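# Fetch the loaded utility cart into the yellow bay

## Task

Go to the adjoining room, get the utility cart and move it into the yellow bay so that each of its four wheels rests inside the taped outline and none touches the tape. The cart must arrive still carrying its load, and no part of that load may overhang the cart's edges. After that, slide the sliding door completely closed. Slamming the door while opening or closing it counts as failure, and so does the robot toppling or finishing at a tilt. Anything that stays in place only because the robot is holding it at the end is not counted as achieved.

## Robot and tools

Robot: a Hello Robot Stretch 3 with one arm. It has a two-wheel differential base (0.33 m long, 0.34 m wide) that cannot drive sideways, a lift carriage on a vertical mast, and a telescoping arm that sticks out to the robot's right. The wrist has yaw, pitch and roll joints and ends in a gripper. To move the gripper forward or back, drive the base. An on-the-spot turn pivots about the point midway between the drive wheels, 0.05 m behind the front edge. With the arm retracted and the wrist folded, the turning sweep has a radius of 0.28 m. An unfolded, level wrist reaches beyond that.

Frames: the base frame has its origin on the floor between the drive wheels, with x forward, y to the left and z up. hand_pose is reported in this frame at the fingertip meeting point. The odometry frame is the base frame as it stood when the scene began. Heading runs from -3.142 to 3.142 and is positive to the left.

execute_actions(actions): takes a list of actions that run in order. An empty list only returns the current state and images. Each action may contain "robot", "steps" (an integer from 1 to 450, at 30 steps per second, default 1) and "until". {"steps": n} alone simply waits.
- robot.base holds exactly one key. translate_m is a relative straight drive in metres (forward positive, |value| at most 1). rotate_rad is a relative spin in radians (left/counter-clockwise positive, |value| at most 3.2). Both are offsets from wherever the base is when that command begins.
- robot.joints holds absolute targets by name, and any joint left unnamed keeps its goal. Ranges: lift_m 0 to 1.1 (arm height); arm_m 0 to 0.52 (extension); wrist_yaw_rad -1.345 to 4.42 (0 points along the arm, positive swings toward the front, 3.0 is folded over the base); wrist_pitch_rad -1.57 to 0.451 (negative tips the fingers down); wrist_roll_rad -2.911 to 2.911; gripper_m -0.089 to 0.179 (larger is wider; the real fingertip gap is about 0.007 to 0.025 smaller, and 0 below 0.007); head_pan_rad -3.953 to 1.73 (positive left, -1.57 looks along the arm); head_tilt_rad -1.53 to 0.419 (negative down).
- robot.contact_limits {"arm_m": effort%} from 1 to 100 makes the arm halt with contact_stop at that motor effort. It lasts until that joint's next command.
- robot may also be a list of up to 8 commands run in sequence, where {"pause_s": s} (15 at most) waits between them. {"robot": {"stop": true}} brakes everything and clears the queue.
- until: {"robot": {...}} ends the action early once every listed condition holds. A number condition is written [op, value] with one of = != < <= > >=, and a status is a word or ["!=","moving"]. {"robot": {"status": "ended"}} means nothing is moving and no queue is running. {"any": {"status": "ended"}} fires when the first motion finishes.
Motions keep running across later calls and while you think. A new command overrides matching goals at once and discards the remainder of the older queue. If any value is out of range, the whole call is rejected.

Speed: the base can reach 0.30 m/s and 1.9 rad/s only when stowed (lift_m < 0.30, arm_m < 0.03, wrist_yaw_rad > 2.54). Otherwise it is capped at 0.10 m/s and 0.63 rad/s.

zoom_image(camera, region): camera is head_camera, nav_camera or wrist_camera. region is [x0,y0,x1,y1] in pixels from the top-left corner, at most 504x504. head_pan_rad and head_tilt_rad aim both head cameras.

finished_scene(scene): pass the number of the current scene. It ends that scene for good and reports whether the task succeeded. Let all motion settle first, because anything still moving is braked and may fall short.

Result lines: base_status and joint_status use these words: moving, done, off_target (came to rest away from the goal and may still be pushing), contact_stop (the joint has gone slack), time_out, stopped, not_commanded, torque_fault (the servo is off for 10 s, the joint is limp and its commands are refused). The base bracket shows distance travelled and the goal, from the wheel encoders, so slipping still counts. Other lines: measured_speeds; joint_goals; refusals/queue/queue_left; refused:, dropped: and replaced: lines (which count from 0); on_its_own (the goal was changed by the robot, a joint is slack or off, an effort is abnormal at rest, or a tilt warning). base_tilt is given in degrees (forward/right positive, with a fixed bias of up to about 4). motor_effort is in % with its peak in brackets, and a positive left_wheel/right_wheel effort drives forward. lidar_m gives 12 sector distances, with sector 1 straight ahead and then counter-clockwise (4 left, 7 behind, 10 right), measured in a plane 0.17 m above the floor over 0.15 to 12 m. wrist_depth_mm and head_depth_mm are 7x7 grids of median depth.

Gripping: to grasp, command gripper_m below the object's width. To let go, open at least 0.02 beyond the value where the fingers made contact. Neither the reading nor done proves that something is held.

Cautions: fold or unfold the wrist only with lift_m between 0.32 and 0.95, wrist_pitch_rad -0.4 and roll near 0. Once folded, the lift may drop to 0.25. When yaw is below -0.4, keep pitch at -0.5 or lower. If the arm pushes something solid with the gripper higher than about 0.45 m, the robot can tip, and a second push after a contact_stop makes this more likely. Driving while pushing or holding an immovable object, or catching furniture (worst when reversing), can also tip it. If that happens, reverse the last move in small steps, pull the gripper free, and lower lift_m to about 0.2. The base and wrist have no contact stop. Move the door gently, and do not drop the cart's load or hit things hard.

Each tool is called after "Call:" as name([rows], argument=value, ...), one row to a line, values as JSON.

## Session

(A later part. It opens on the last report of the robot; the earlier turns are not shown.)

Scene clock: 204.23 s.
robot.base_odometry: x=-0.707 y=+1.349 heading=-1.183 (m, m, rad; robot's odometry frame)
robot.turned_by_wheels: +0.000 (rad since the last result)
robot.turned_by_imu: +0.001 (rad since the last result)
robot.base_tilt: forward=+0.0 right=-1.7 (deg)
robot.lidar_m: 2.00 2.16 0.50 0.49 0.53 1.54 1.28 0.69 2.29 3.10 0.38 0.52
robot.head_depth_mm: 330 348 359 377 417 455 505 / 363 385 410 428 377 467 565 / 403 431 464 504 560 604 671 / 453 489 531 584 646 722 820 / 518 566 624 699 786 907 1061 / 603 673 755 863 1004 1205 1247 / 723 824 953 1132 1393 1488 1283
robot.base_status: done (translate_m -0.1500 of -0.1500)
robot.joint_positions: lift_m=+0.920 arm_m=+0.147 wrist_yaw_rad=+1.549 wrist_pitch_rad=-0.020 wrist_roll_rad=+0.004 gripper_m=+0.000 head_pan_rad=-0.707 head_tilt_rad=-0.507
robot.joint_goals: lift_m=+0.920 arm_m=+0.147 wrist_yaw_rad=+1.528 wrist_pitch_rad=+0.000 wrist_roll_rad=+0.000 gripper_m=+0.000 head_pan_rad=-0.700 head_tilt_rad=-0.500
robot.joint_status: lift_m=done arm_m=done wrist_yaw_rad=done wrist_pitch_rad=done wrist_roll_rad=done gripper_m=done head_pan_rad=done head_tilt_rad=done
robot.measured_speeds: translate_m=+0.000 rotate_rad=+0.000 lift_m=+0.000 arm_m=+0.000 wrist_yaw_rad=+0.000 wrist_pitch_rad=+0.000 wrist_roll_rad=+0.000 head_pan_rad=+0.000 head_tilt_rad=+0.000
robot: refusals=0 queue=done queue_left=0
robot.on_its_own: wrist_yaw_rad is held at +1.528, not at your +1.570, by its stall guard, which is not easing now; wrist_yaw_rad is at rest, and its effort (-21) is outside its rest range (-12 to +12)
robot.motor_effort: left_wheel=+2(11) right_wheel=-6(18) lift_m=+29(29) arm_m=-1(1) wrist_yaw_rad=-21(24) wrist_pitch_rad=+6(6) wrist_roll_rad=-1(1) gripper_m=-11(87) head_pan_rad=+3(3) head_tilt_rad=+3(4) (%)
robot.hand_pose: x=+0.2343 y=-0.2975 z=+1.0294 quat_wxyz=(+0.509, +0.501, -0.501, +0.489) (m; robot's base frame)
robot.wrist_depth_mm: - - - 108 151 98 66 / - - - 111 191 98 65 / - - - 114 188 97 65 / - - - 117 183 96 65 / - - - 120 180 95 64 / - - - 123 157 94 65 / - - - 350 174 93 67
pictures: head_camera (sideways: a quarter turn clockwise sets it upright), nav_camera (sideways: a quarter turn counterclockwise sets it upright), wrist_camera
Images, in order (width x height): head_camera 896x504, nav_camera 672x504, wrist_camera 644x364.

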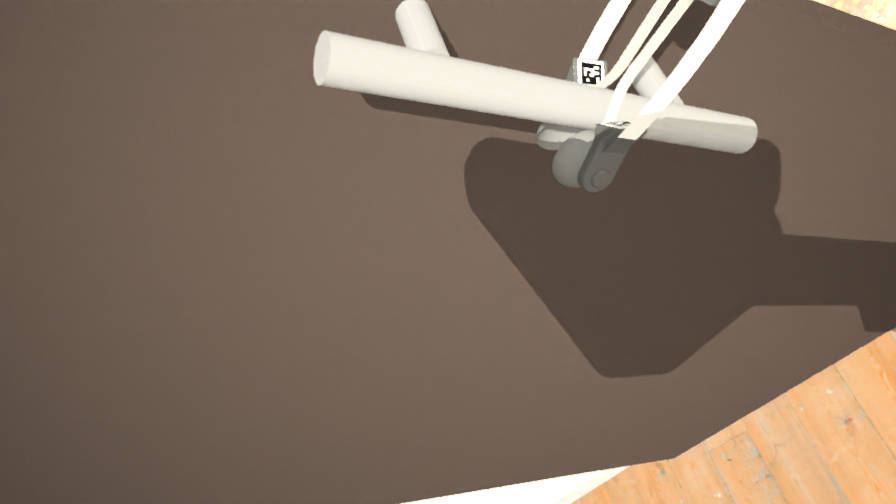

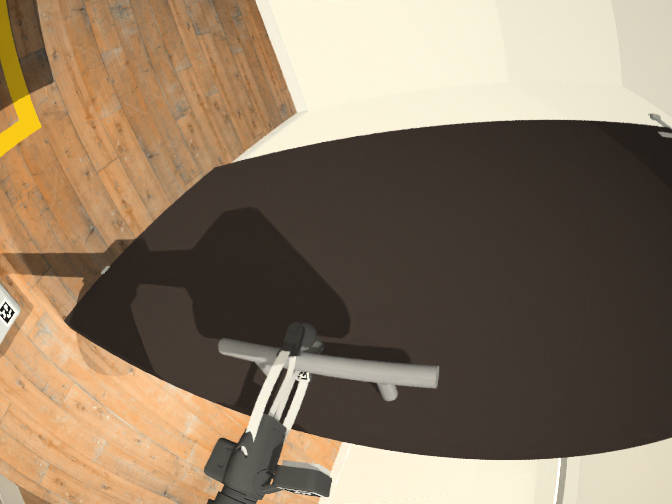

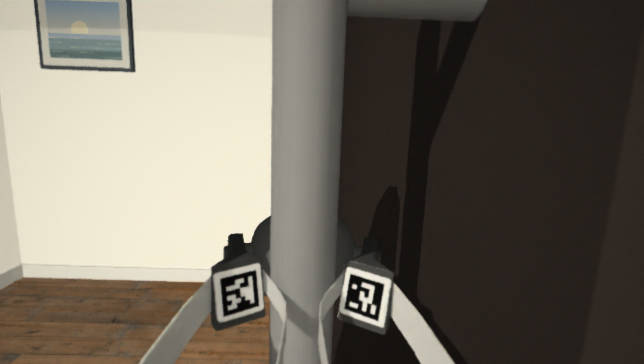

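Call:
execute_actions([
  {"robot":{"base":{"translate_m":-0.35}},"steps":300,"until":{"robot":{"status":"ended"}}},
])

Scene clock: 208.83 s.
robot.base_odometry: x=-0.839 y=+1.673 heading=-1.184 (m, m, rad; robot's odometry frame)
robot.turned_by_wheels: +0.000 (rad since the last result)
robot.turned_by_imu: -0.001 (rad since the last result)
robot.base_tilt: forward=-0.1 right=-1.6 (deg)
robot.lidar_m: 1.87 0.68 0.54 0.53 1.56 1.19 1.16 0.51 0.43 3.10 0.36 0.49
robot.head_depth_mm: 307 325 342 360 390 426 479 / 338 360 375 322 362 465 527 / 376 402 433 469 502 562 624 / 423 456 495 545 602 676 769 / 481 527 583 646 734 842 994 / 561 623 702 800 933 1122 1249 / 672 768 885 1054 1286 1466 1275
robot.base_status: done (translate_m -0.3500 of -0.3500)
robot.joint_positions: lift_m=+0.920 arm_m=+0.147 wrist_yaw_rad=+1.648 wrist_pitch_rad=-0.019 wrist_roll_rad=+0.004 gripper_m=+0.000 head_pan_rad=-0.707 head_tilt_rad=-0.507
robot.joint_goals: lift_m=+0.920 arm_m=+0.147 wrist_yaw_rad=+1.641 wrist_pitch_rad=+0.000 wrist_roll_rad=+0.000 gripper_m=+0.000 head_pan_rad=-0.700 head_tilt_rad=-0.500
robot.joint_status: lift_m=done arm_m=done wrist_yaw_rad=done wrist_pitch_rad=done wrist_roll_rad=done gripper_m=done head_pan_rad=done head_tilt_rad=done
robot.measured_speeds: translate_m=+0.000 rotate_rad=+0.000 lift_m=+0.000 arm_m=+0.000 wrist_yaw_rad=+0.000 wrist_pitch_rad=+0.000 wrist_roll_rad=+0.000 head_pan_rad=+0.000 head_tilt_rad=+0.000
robot: refusals=0 queue=done queue_left=0
robot.on_its_own: wrist_yaw_rad is held at +1.641, not at your +1.570, by its stall guard, which is not easing now
robot.motor_effort: left_wheel=+1(6) right_wheel=-4(19) lift_m=+29(29) arm_m=+1(1) wrist_yaw_rad=-7(38) wrist_pitch_rad=+6(6) wrist_roll_rad=-2(1) gripper_m=-10(14) head_pan_rad=+4(4) head_tilt_rad=+3(4) (%)
robot.hand_pose: x=+0.2336 y=-0.2721 z=+1.0295 quat_wxyz=(+0.485, +0.525, -0.476, +0.513) (m; robot's base frame)
robot.wrist_depth_mm: - - - 108 168 96 60 / - - - 111 235 95 59 / - - - 114 226 94 59 / - - - 118 218 92 58 / - - - 121 208 90 58 / - - - 123 170 89 59 / - - - 128 213 88 61
pictures: head_camera (sideways: a quarter turn clockwise sets it upright), nav_camera (sideways: a quarter turn counterclockwise sets it upright), wrist_camera
Images, in order (width x height): head_camera 896x504, nav_camera 672x504, wrist_camera 644x364.

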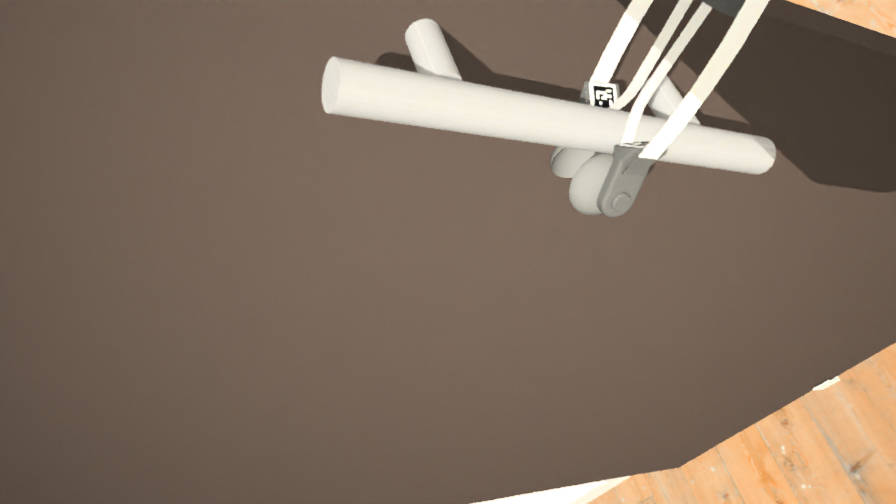

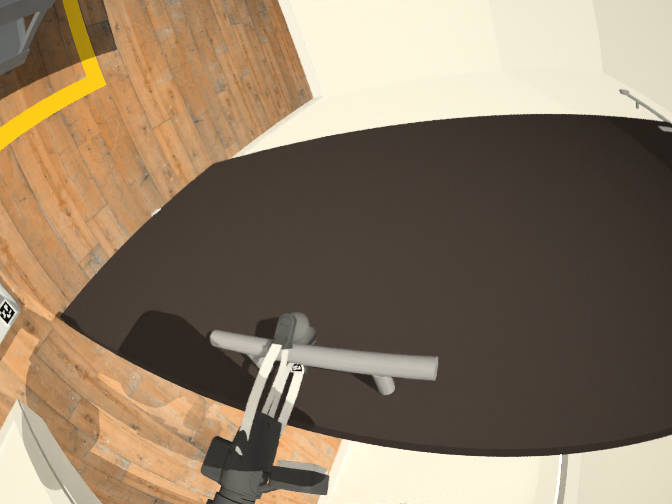

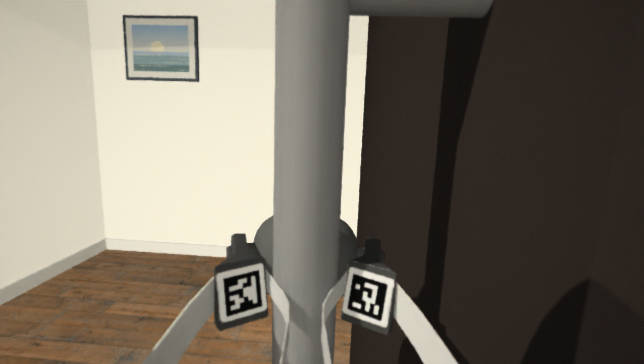

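Call:
execute_actions([
  {"robot":{"joints":{"arm_m":0.11},"base":{"rotate_rad":-0.07}},"steps":100,"until":{"robot":{"status":"ended"}}},
  {"robot":{"base":{"translate_m":-0.25},"joints":{"head_pan_rad":-2.2,"head_tilt_rad":-0.7}},"steps":300,"until":{"robot":{"status":"ended"}}},
])

Scene clock: 213.73 s.
robot.base_odometry: x=-0.917 y=+1.911 heading=-1.253 (m, m, rad; robot's odometry frame)
robot.turned_by_wheels: -0.070 (rad since the last result)
robot.turned_by_imu: -0.070 (rad since the last result)
robot.base_tilt: forward=-0.1 right=-1.7 (deg)
robot.lidar_m: 1.20 0.74 0.59 1.06 1.31 0.95 0.91 0.55 0.40 0.37 0.35 0.45
robot.head_depth_mm: 480 556 668 832 1102 - - / 441 506 597 722 908 - - / 408 465 539 634 - - 1134 / 381 427 488 563 - - 1115 / 355 397 449 - - 752 954 / 334 369 409 - 553 656 812 / 315 347 381 - 509 585 688
robot.base_status: done (translate_m -0.2500 of -0.2500)
robot.joint_positions: lift_m=+0.920 arm_m=+0.110 wrist_yaw_rad=+1.563 wrist_pitch_rad=-0.019 wrist_roll_rad=+0.003 gripper_m=+0.000 head_pan_rad=-2.193 head_tilt_rad=-0.692
robot.joint_goals: lift_m=+0.920 arm_m=+0.110 wrist_yaw_rad=+1.579 wrist_pitch_rad=+0.000 wrist_roll_rad=+0.000 gripper_m=+0.000 head_pan_rad=-2.200 head_tilt_rad=-0.700
robot.joint_status: lift_m=done arm_m=done wrist_yaw_rad=done wrist_pitch_rad=done wrist_roll_rad=done gripper_m=done head_pan_rad=done head_tilt_rad=done
robot.measured_speeds: translate_m=+0.000 rotate_rad=+0.000 lift_m=+0.000 arm_m=+0.000 wrist_yaw_rad=+0.000 wrist_pitch_rad=+0.000 wrist_roll_rad=+0.000 head_pan_rad=+0.000 head_tilt_rad=+0.000
robot: refusals=0 queue=done queue_left=0
robot.on_its_own: wrist_yaw_rad is at rest, and its effort (+15) is outside its rest range (-12 to +12)
robot.motor_effort: left_wheel=+0(14) right_wheel=-3(24) lift_m=+29(29) arm_m=-6(12) wrist_yaw_rad=+15(44) wrist_pitch_rad=+6(6) wrist_roll_rad=-1(1) gripper_m=-11(14) head_pan_rad=-5(47) head_tilt_rad=-5(25) (%)
robot.hand_pose: x=+0.2344 y=-0.2574 z=+1.0296 quat_wxyz=(+0.506, +0.504, -0.498, +0.492) (m; robot's base frame)
robot.wrist_depth_mm: - - - 108 154 106 74 / - - - 111 187 105 74 / - - - 114 185 105 73 / - - - 117 184 104 73 / - - - 120 181 104 72 / - - - 122 162 103 72 / - - - 128 199 103 72
pictures: head_camera (sideways: a quarter turn clockwise sets it upright), nav_camera (sideways: a quarter turn counterclockwise sets it upright), wrist_camera
Images, in order (width x height): head_camera 896x504, nav_camera 672x504, wrist_camera 644x364.

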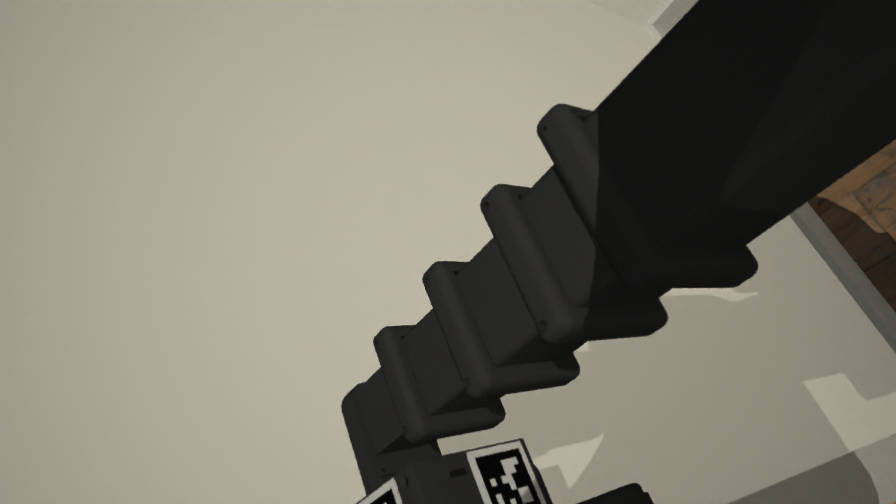

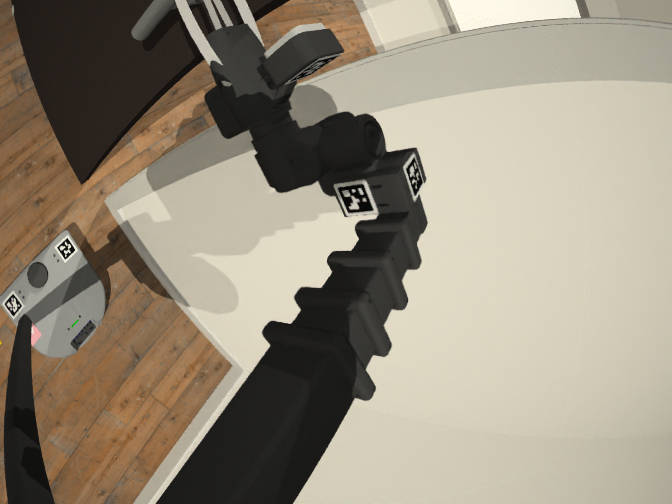

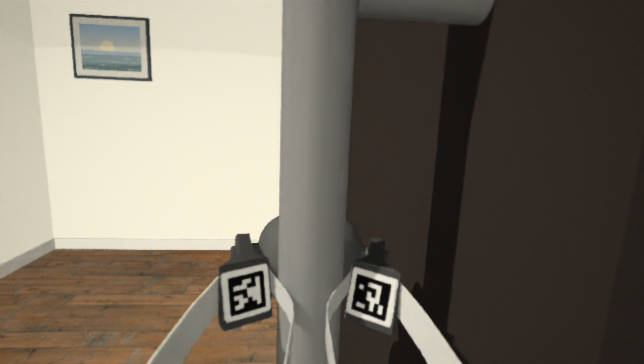

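Call:
execute_actions([
  {"robot":{"base":{"translate_m":-0.08},"joints":{"head_pan_rad":-0.8,"head_tilt_rad":-0.7}},"steps":300,"until":{"robot":{"status":"ended"}}},
])

Scene clock: 216.00 s.
robot.base_odometry: x=-0.942 y=+1.987 heading=-1.253 (m, m, rad; robot's odometry frame)
robot.turned_by_wheels: +0.000 (rad since the last result)
robot.turned_by_imu: +0.000 (rad since the last result)
robot.base_tilt: forward=+0.0 right=-1.6 (deg)
robot.lidar_m: 1.20 0.74 0.63 1.63 1.20 0.87 0.83 0.55 0.40 0.37 0.35 0.45
robot.head_depth_mm: 284 301 331 380 - 563 645 / 297 326 357 399 464 606 748 / 322 332 319 369 495 614 761 / 350 390 442 499 602 730 928 / 386 434 499 586 708 895 1130 / 428 490 573 691 871 1163 1168 / 481 557 672 841 1118 1317 1159
robot.base_status: done (translate_m -0.0800 of -0.0800)
robot.joint_positions: lift_m=+0.920 arm_m=+0.110 wrist_yaw_rad=+1.561 wrist_pitch_rad=-0.019 wrist_roll_rad=+0.003 gripper_m=+0.000 head_pan_rad=-0.807 head_tilt_rad=-0.692
robot.joint_goals: lift_m=+0.920 arm_m=+0.110 wrist_yaw_rad=+1.579 wrist_pitch_rad=+0.000 wrist_roll_rad=+0.000 gripper_m=+0.000 head_pan_rad=-0.800 head_tilt_rad=-0.700
robot.joint_status: lift_m=done arm_m=done wrist_yaw_rad=done wrist_pitch_rad=done wrist_roll_rad=done gripper_m=done head_pan_rad=done head_tilt_rad=done
robot.measured_speeds: translate_m=+0.000 rotate_rad=+0.000 lift_m=+0.000 arm_m=+0.000 wrist_yaw_rad=+0.000 wrist_pitch_rad=+0.000 wrist_roll_rad=+0.000 head_pan_rad=+0.000 head_tilt_rad=+0.000
robot: refusals=0 queue=done queue_left=0
robot.on_its_own: wrist_yaw_rad is at rest, and its effort (+17) is outside its rest range (-12 to +12)
robot.motor_effort: left_wheel=+1(2) right_wheel=-3(19) lift_m=+28(28) arm_m=-6(6) wrist_yaw_rad=+17(18) wrist_pitch_rad=+6(6) wrist_roll_rad=-1(1) gripper_m=-11(12) head_pan_rad=+4(47) head_tilt_rad=-4(4) (%)
robot.hand_pose: x=+0.2344 y=-0.2580 z=+1.0296 quat_wxyz=(+0.507, +0.503, -0.498, +0.492) (m; robot's base frame)
robot.wrist_depth_mm: - - - 108 155 107 74 / - - - 111 188 106 74 / - - - 114 186 105 74 / - - - 117 184 105 73 / - - - 120 182 104 73 / - - - 122 157 104 73 / - - - 129 198 103 72
pictures: head_camera (sideways: a quarter turn clockwise sets it upright), nav_camera (sideways: a quarter turn counterclockwise sets it upright), wrist_camera
Images, in order (width x height): head_camera 896x504, nav_camera 672x504, wrist_camera 644x364.

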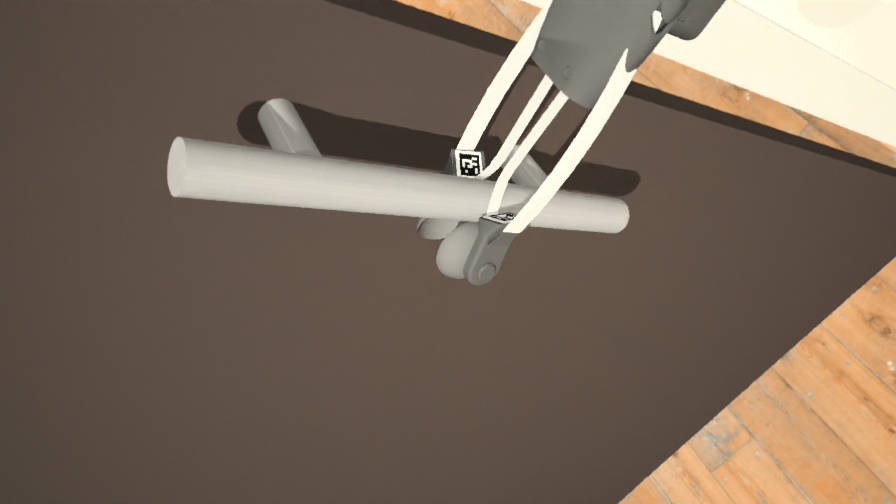

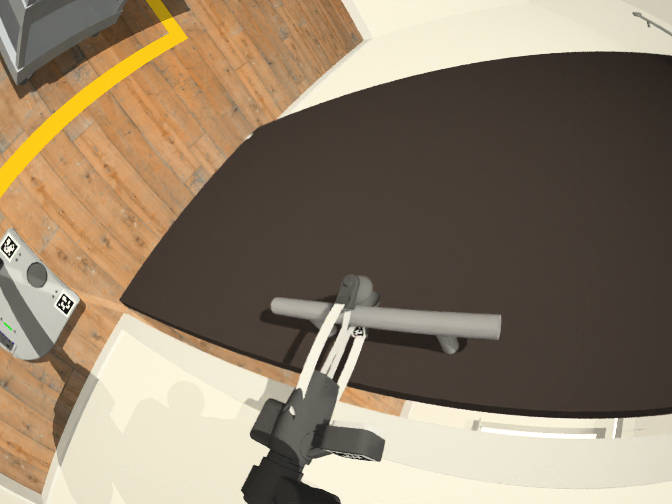

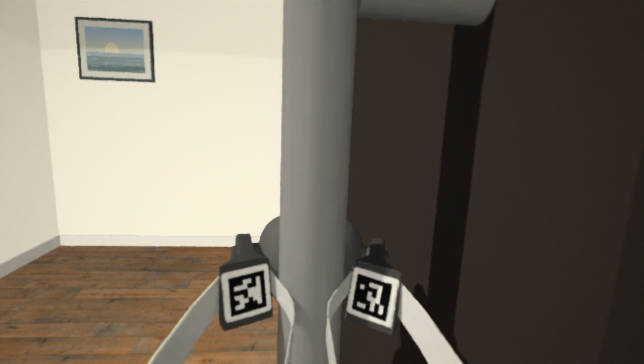

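Call:
execute_actions([
  {"robot":{"base":{"translate_m":-0.05},"joints":{"head_pan_rad":-1.9,"head_tilt_rad":-1.0}},"steps":300,"until":{"robot":{"status":"ended"}}},
])

Call:
execute_actions([
  {"robot":{"base":{"translate_m":-0.04}},"steps":300,"until":{"robot":{"status":"ended"}}},
])

Scene clock: 217.70 s.
robot.base_odometry: x=-0.958 y=+2.034 heading=-1.254 (m, m, rad; robot's odometry frame)
robot.turned_by_wheels: +0.000 (rad since the last result)
robot.turned_by_imu: +0.000 (rad since the last result)
robot.base_tilt: forward=-0.1 right=-1.6 (deg)
robot.lidar_m: 1.20 0.74 0.65 1.63 1.12 0.81 0.78 0.55 0.40 0.38 0.35 0.45
robot.head_depth_mm: 399 478 - - - 1202 1103 / 384 446 - - 1244 1215 1117 / 365 - - 746 1068 1213 - / 350 - 530 678 972 1202 - / 334 - 513 644 885 1186 1095 / 332 - - 609 819 1148 1095 / 324 370 431 603 708 937 1091
robot.base_status: done (translate_m -0.0500 of -0.0500)
robot.joint_positions: lift_m=+0.920 arm_m=+0.110 wrist_yaw_rad=+1.558 wrist_pitch_rad=-0.019 wrist_roll_rad=+0.003 gripper_m=+0.000 head_pan_rad=-1.893 head_tilt_rad=-0.987
robot.joint_goals: lift_m=+0.920 arm_m=+0.110 wrist_yaw_rad=+1.579 wrist_pitch_rad=+0.000 wrist_roll_rad=+0.000 gripper_m=+0.000 head_pan_rad=-1.900 head_tilt_rad=-1.000
robot.joint_status: lift_m=done arm_m=done wrist_yaw_rad=done wrist_pitch_rad=done wrist_roll_rad=done gripper_m=done head_pan_rad=done head_tilt_rad=done
robot.measured_speeds: translate_m=+0.000 rotate_rad=+0.000 lift_m=+0.000 arm_m=+0.000 wrist_yaw_rad=+0.000 wrist_pitch_rad=+0.000 wrist_roll_rad=+0.000 head_pan_rad=+0.000 head_tilt_rad=+0.000
robot: refusals=0 queue=done queue_left=0
robot.on_its_own: wrist_yaw_rad is at rest, and its effort (+20) is outside its rest range (-12 to +12)
robot.motor_effort: left_wheel=-3(4) right_wheel=+4(19) lift_m=+28(29) arm_m=-6(6) wrist_yaw_rad=+20(20) wrist_pitch_rad=+6(6) wrist_roll_rad=-1(1) gripper_m=-11(12) head_pan_rad=-5(48) head_tilt_rad=-7(29) (%)
robot.hand_pose: x=+0.2344 y=-0.2586 z=+1.0296 quat_wxyz=(+0.507, +0.502, -0.499, +0.491) (m; robot's base frame)
robot.wrist_depth_mm: - - - 108 154 106 74 / - - - 111 187 106 74 / - - - 114 185 105 74 / - - - 117 183 105 73 / - - - 120 180 104 73 / - - - 123 156 104 73 / - - - 128 197 103 72
pictures: head_camera (sideways: a quarter turn clockwise sets it upright), nav_camera (sideways: a quarter turn counterclockwise sets it upright), wrist_camera
Images, in order (width x height): head_camera 896x504, nav_camera 672x504, wrist_camera 644x364.

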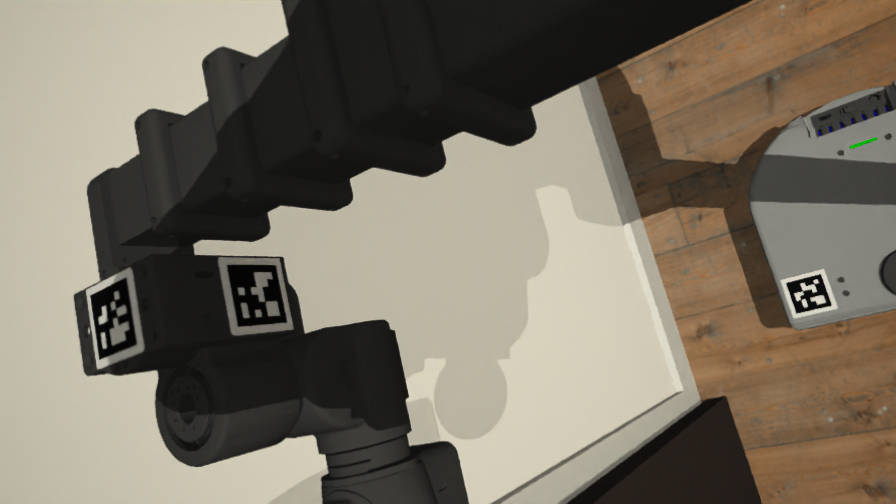

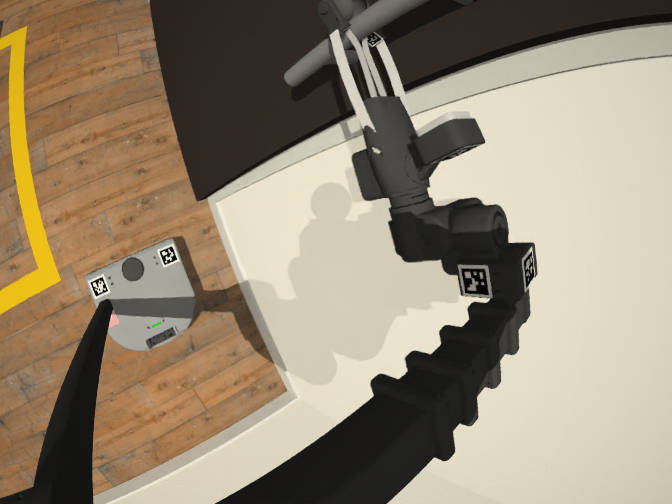

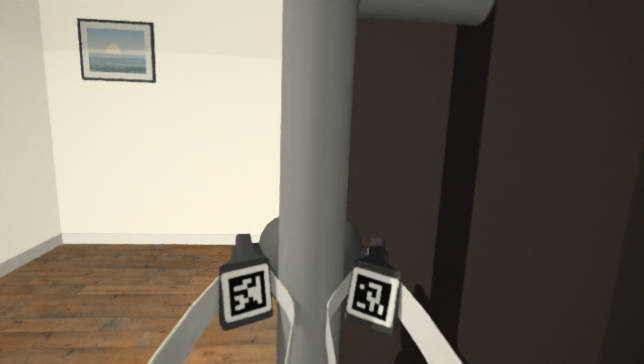

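Scene clock: 219.00 s.
robot.base_odometry: x=-0.970 y=+2.072 heading=-1.253 (m, m, rad; robot's odometry frame)
robot.turned_by_wheels: +0.001 (rad since the last result)
robot.turned_by_imu: +0.001 (rad since the last result)
robot.base_tilt: forward=+0.9 right=-1.6 (deg)
robot.lidar_m: 1.21 0.75 0.68 1.63 1.07 0.77 0.75 0.55 0.40 0.38 0.36 0.45
robot.head_depth_mm: 399 478 - - - 1209 1110 / 384 447 - - 1245 1215 1122 / 365 - - 746 1076 1214 - / 349 - 530 678 970 1211 - / 335 - 518 642 888 1177 1095 / 332 - - 612 816 1145 1095 / 324 369 433 603 733 963 1083
robot.base_status: done (translate_m -0.0399 of -0.0400)
robot.joint_positions: lift_m=+0.920 arm_m=+0.110 wrist_yaw_rad=+1.558 wrist_pitch_rad=-0.006 wrist_roll_rad=+0.003 gripper_m=+0.001 head_pan_rad=-1.893 head_tilt_rad=-0.988
robot.joint_goals: lift_m=+0.920 arm_m=+0.110 wrist_yaw_rad=+1.579 wrist_pitch_rad=+0.000 wrist_roll_rad=+0.000 gripper_m=+0.000 head_pan_rad=-1.900 head_tilt_rad=-1.000
robot.joint_status: lift_m=done arm_m=done wrist_yaw_rad=done wrist_pitch_rad=done wrist_roll_rad=done gripper_m=done head_pan_rad=done head_tilt_rad=done
robot.measured_speeds: translate_m=+0.000 rotate_rad=+0.000 lift_m=+0.000 arm_m=+0.000 wrist_yaw_rad=+0.000 wrist_pitch_rad=+0.000 wrist_roll_rad=+0.000 head_pan_rad=+0.000 head_tilt_rad=+0.000
robot: refusals=0 queue=done queue_left=0
robot.on_its_own: right_wheel is at rest, and its effort (-20) is outside its rest range (-18 to +18); wrist_yaw_rad is at rest, and its effort (+19) is outside its rest range (-12 to +12)
robot.motor_effort: left_wheel=+6(13) right_wheel=-20(24) lift_m=+29(29) arm_m=-6(6) wrist_yaw_rad=+19(20) wrist_pitch_rad=+2(6) wrist_roll_rad=-1(1) gripper_m=-13(13) head_pan_rad=-4(4) head_tilt_rad=-7(6) (%)
robot.hand_pose: x=+0.2347 y=-0.2585 z=+1.0330 quat_wxyz=(+0.504, +0.499, -0.502, +0.495) (m; robot's base frame)
robot.wrist_depth_mm: - - - 110 157 109 75 / - - - 113 191 108 75 / - - - 116 189 107 75 / - - - 119 187 107 74 / - - - 122 184 106 74 / - - - 125 151 105 74 / - - - 130 201 105 74
pictures: head_camera (sideways: a quarter turn clockwise sets it upright), nav_camera (sideways: a quarter turn counterclockwise sets it upright), wrist_camera
Images, in order (width x height): head_camera 896x504, nav_camera 672x504, wrist_camera 644x364.

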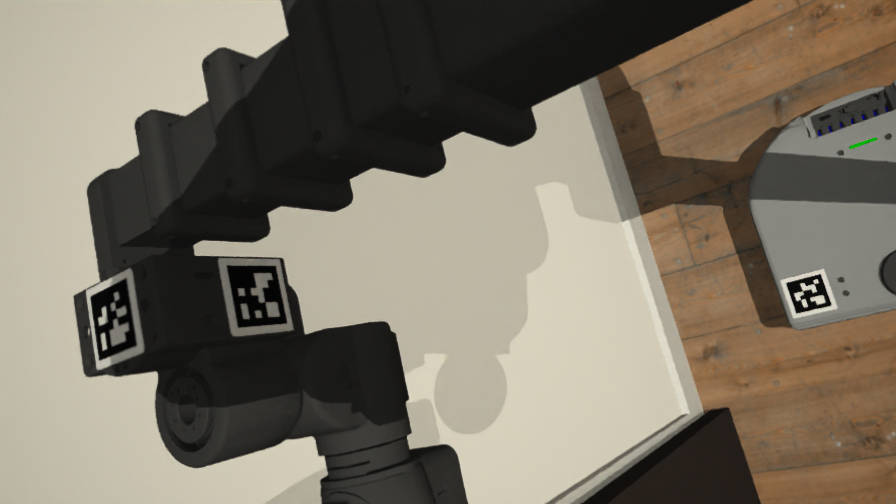

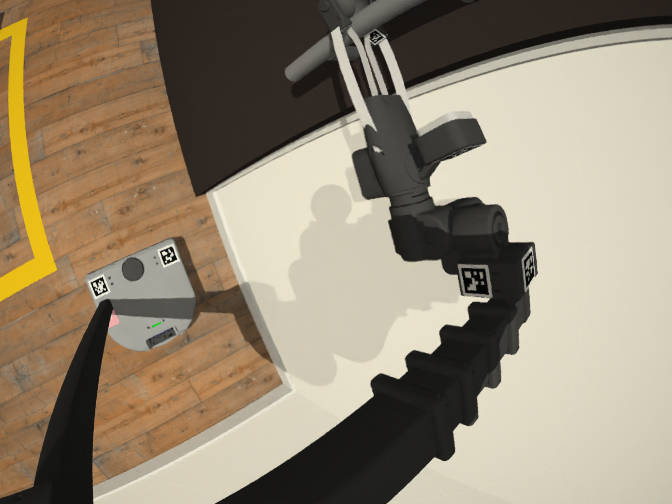

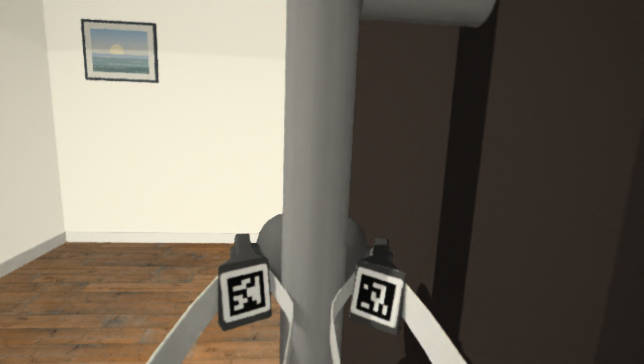

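Call:
execute_actions([
  {"robot":{"base":{"translate_m":0.015}},"steps":100,"until":{"robot":{"status":"ended"}}},
  {"robot":{"joints":{"gripper_m":0.07}},"steps":100,"until":{"robot":{"status":"ended"}}},
  {"robot":{"base":{"translate_m":-0.16},"joints":{"head_pan_rad":-0.7,"head_tilt_rad":-0.6}},"steps":300,"until":{"robot":{"status":"ended"}}},
])

Scene clock: 224.13 s.
robot.base_odometry: x=-1.016 y=+2.210 heading=-1.253 (m, m, rad; robot's odometry frame)
robot.turned_by_wheels: -0.001 (rad since the last result)
robot.turned_by_imu: -0.001 (rad since the last result)
robot.base_tilt: forward=-0.1 right=-1.6 (deg)
robot.lidar_m: 1.22 0.78 0.81 1.63 0.86 0.62 0.60 0.55 0.40 0.39 0.40 0.46
robot.head_depth_mm: 353 379 408 445 486 556 600 / 361 403 444 487 555 620 693 / 356 392 434 496 578 684 818 / 393 433 475 537 633 718 869 / 443 459 445 510 745 896 1129 / 503 568 655 770 934 1200 1204 / 582 674 796 980 1254 1387 1212
robot.base_status: done (translate_m -0.1600 of -0.1600)
robot.joint_positions: lift_m=+0.920 arm_m=+0.110 wrist_yaw_rad=+1.576 wrist_pitch_rad=-0.017 wrist_roll_rad=+0.003 gripper_m=+0.070 head_pan_rad=-0.707 head_tilt_rad=-0.606
robot.joint_goals: lift_m=+0.920 arm_m=+0.110 wrist_yaw_rad=+1.579 wrist_pitch_rad=+0.000 wrist_roll_rad=+0.000 gripper_m=+0.070 head_pan_rad=-0.700 head_tilt_rad=-0.600
robot.joint_status: lift_m=done arm_m=done wrist_yaw_rad=done wrist_pitch_rad=done wrist_roll_rad=done gripper_m=done head_pan_rad=done head_tilt_rad=done
robot.measured_speeds: translate_m=+0.000 rotate_rad=+0.000 lift_m=+0.000 arm_m=+0.000 wrist_yaw_rad=+0.000 wrist_pitch_rad=+0.000 wrist_roll_rad=+0.000 head_pan_rad=+0.000 head_tilt_rad=+0.000
robot: refusals=0 queue=done queue_left=0
robot.motor_effort: left_wheel=+2(10) right_wheel=-2(22) lift_m=+29(29) arm_m=-5(6) wrist_yaw_rad=+3(20) wrist_pitch_rad=+5(5) wrist_roll_rad=-1(1) gripper_m=+0(79) head_pan_rad=+3(46) head_tilt_rad=+3(30) (%)
robot.hand_pose: x=+0.2344 y=-0.2541 z=+1.0302 quat_wxyz=(+0.503, +0.506, -0.495, +0.496) (m; robot's base frame)
robot.wrist_depth_mm: - - - 409 220 207 149 / - - - 279 221 210 148 / - - - 501 228 213 148 / - - - 492 233 212 147 / - - - 471 239 210 146 / - - - 372 - 210 146 / - - - 589 255 196 145
pictures: head_camera (sideways: a quarter turn clockwise sets it upright), nav_camera (sideways: a quarter turn counterclockwise sets it upright), wrist_camera
Images, in order (width x height): head_camera 896x504, nav_camera 672x504, wrist_camera 644x364.

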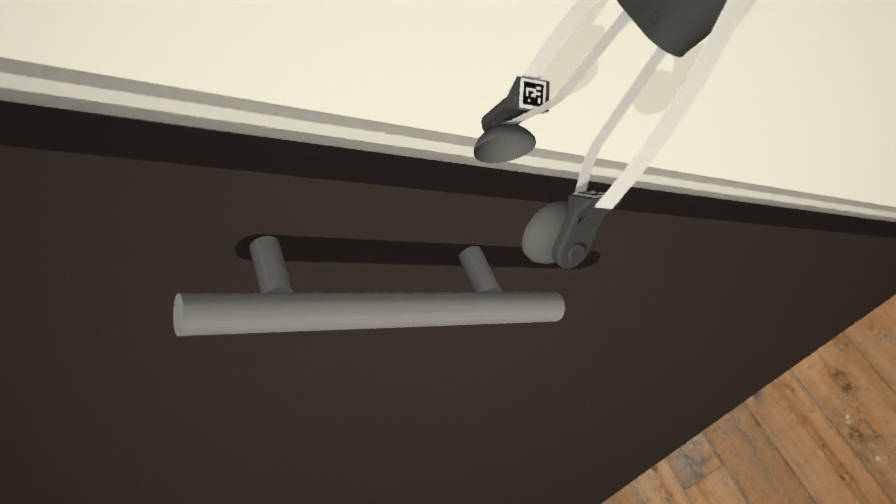

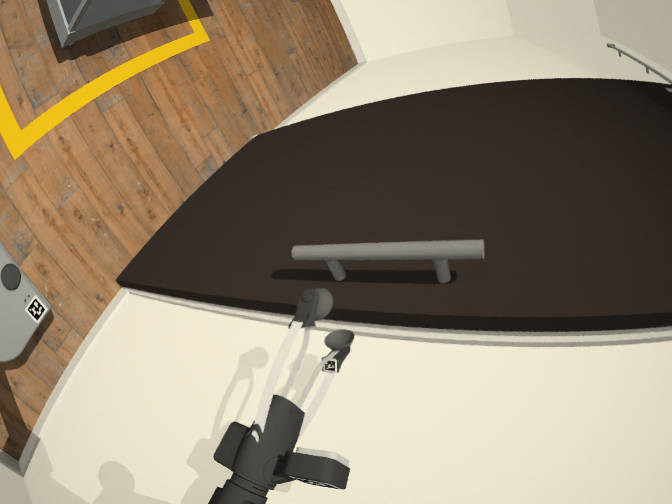

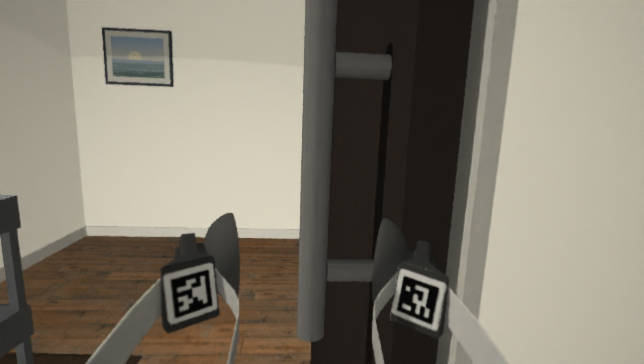

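Call:
finished_scene(scene=2)

The scene is finished: the task was done.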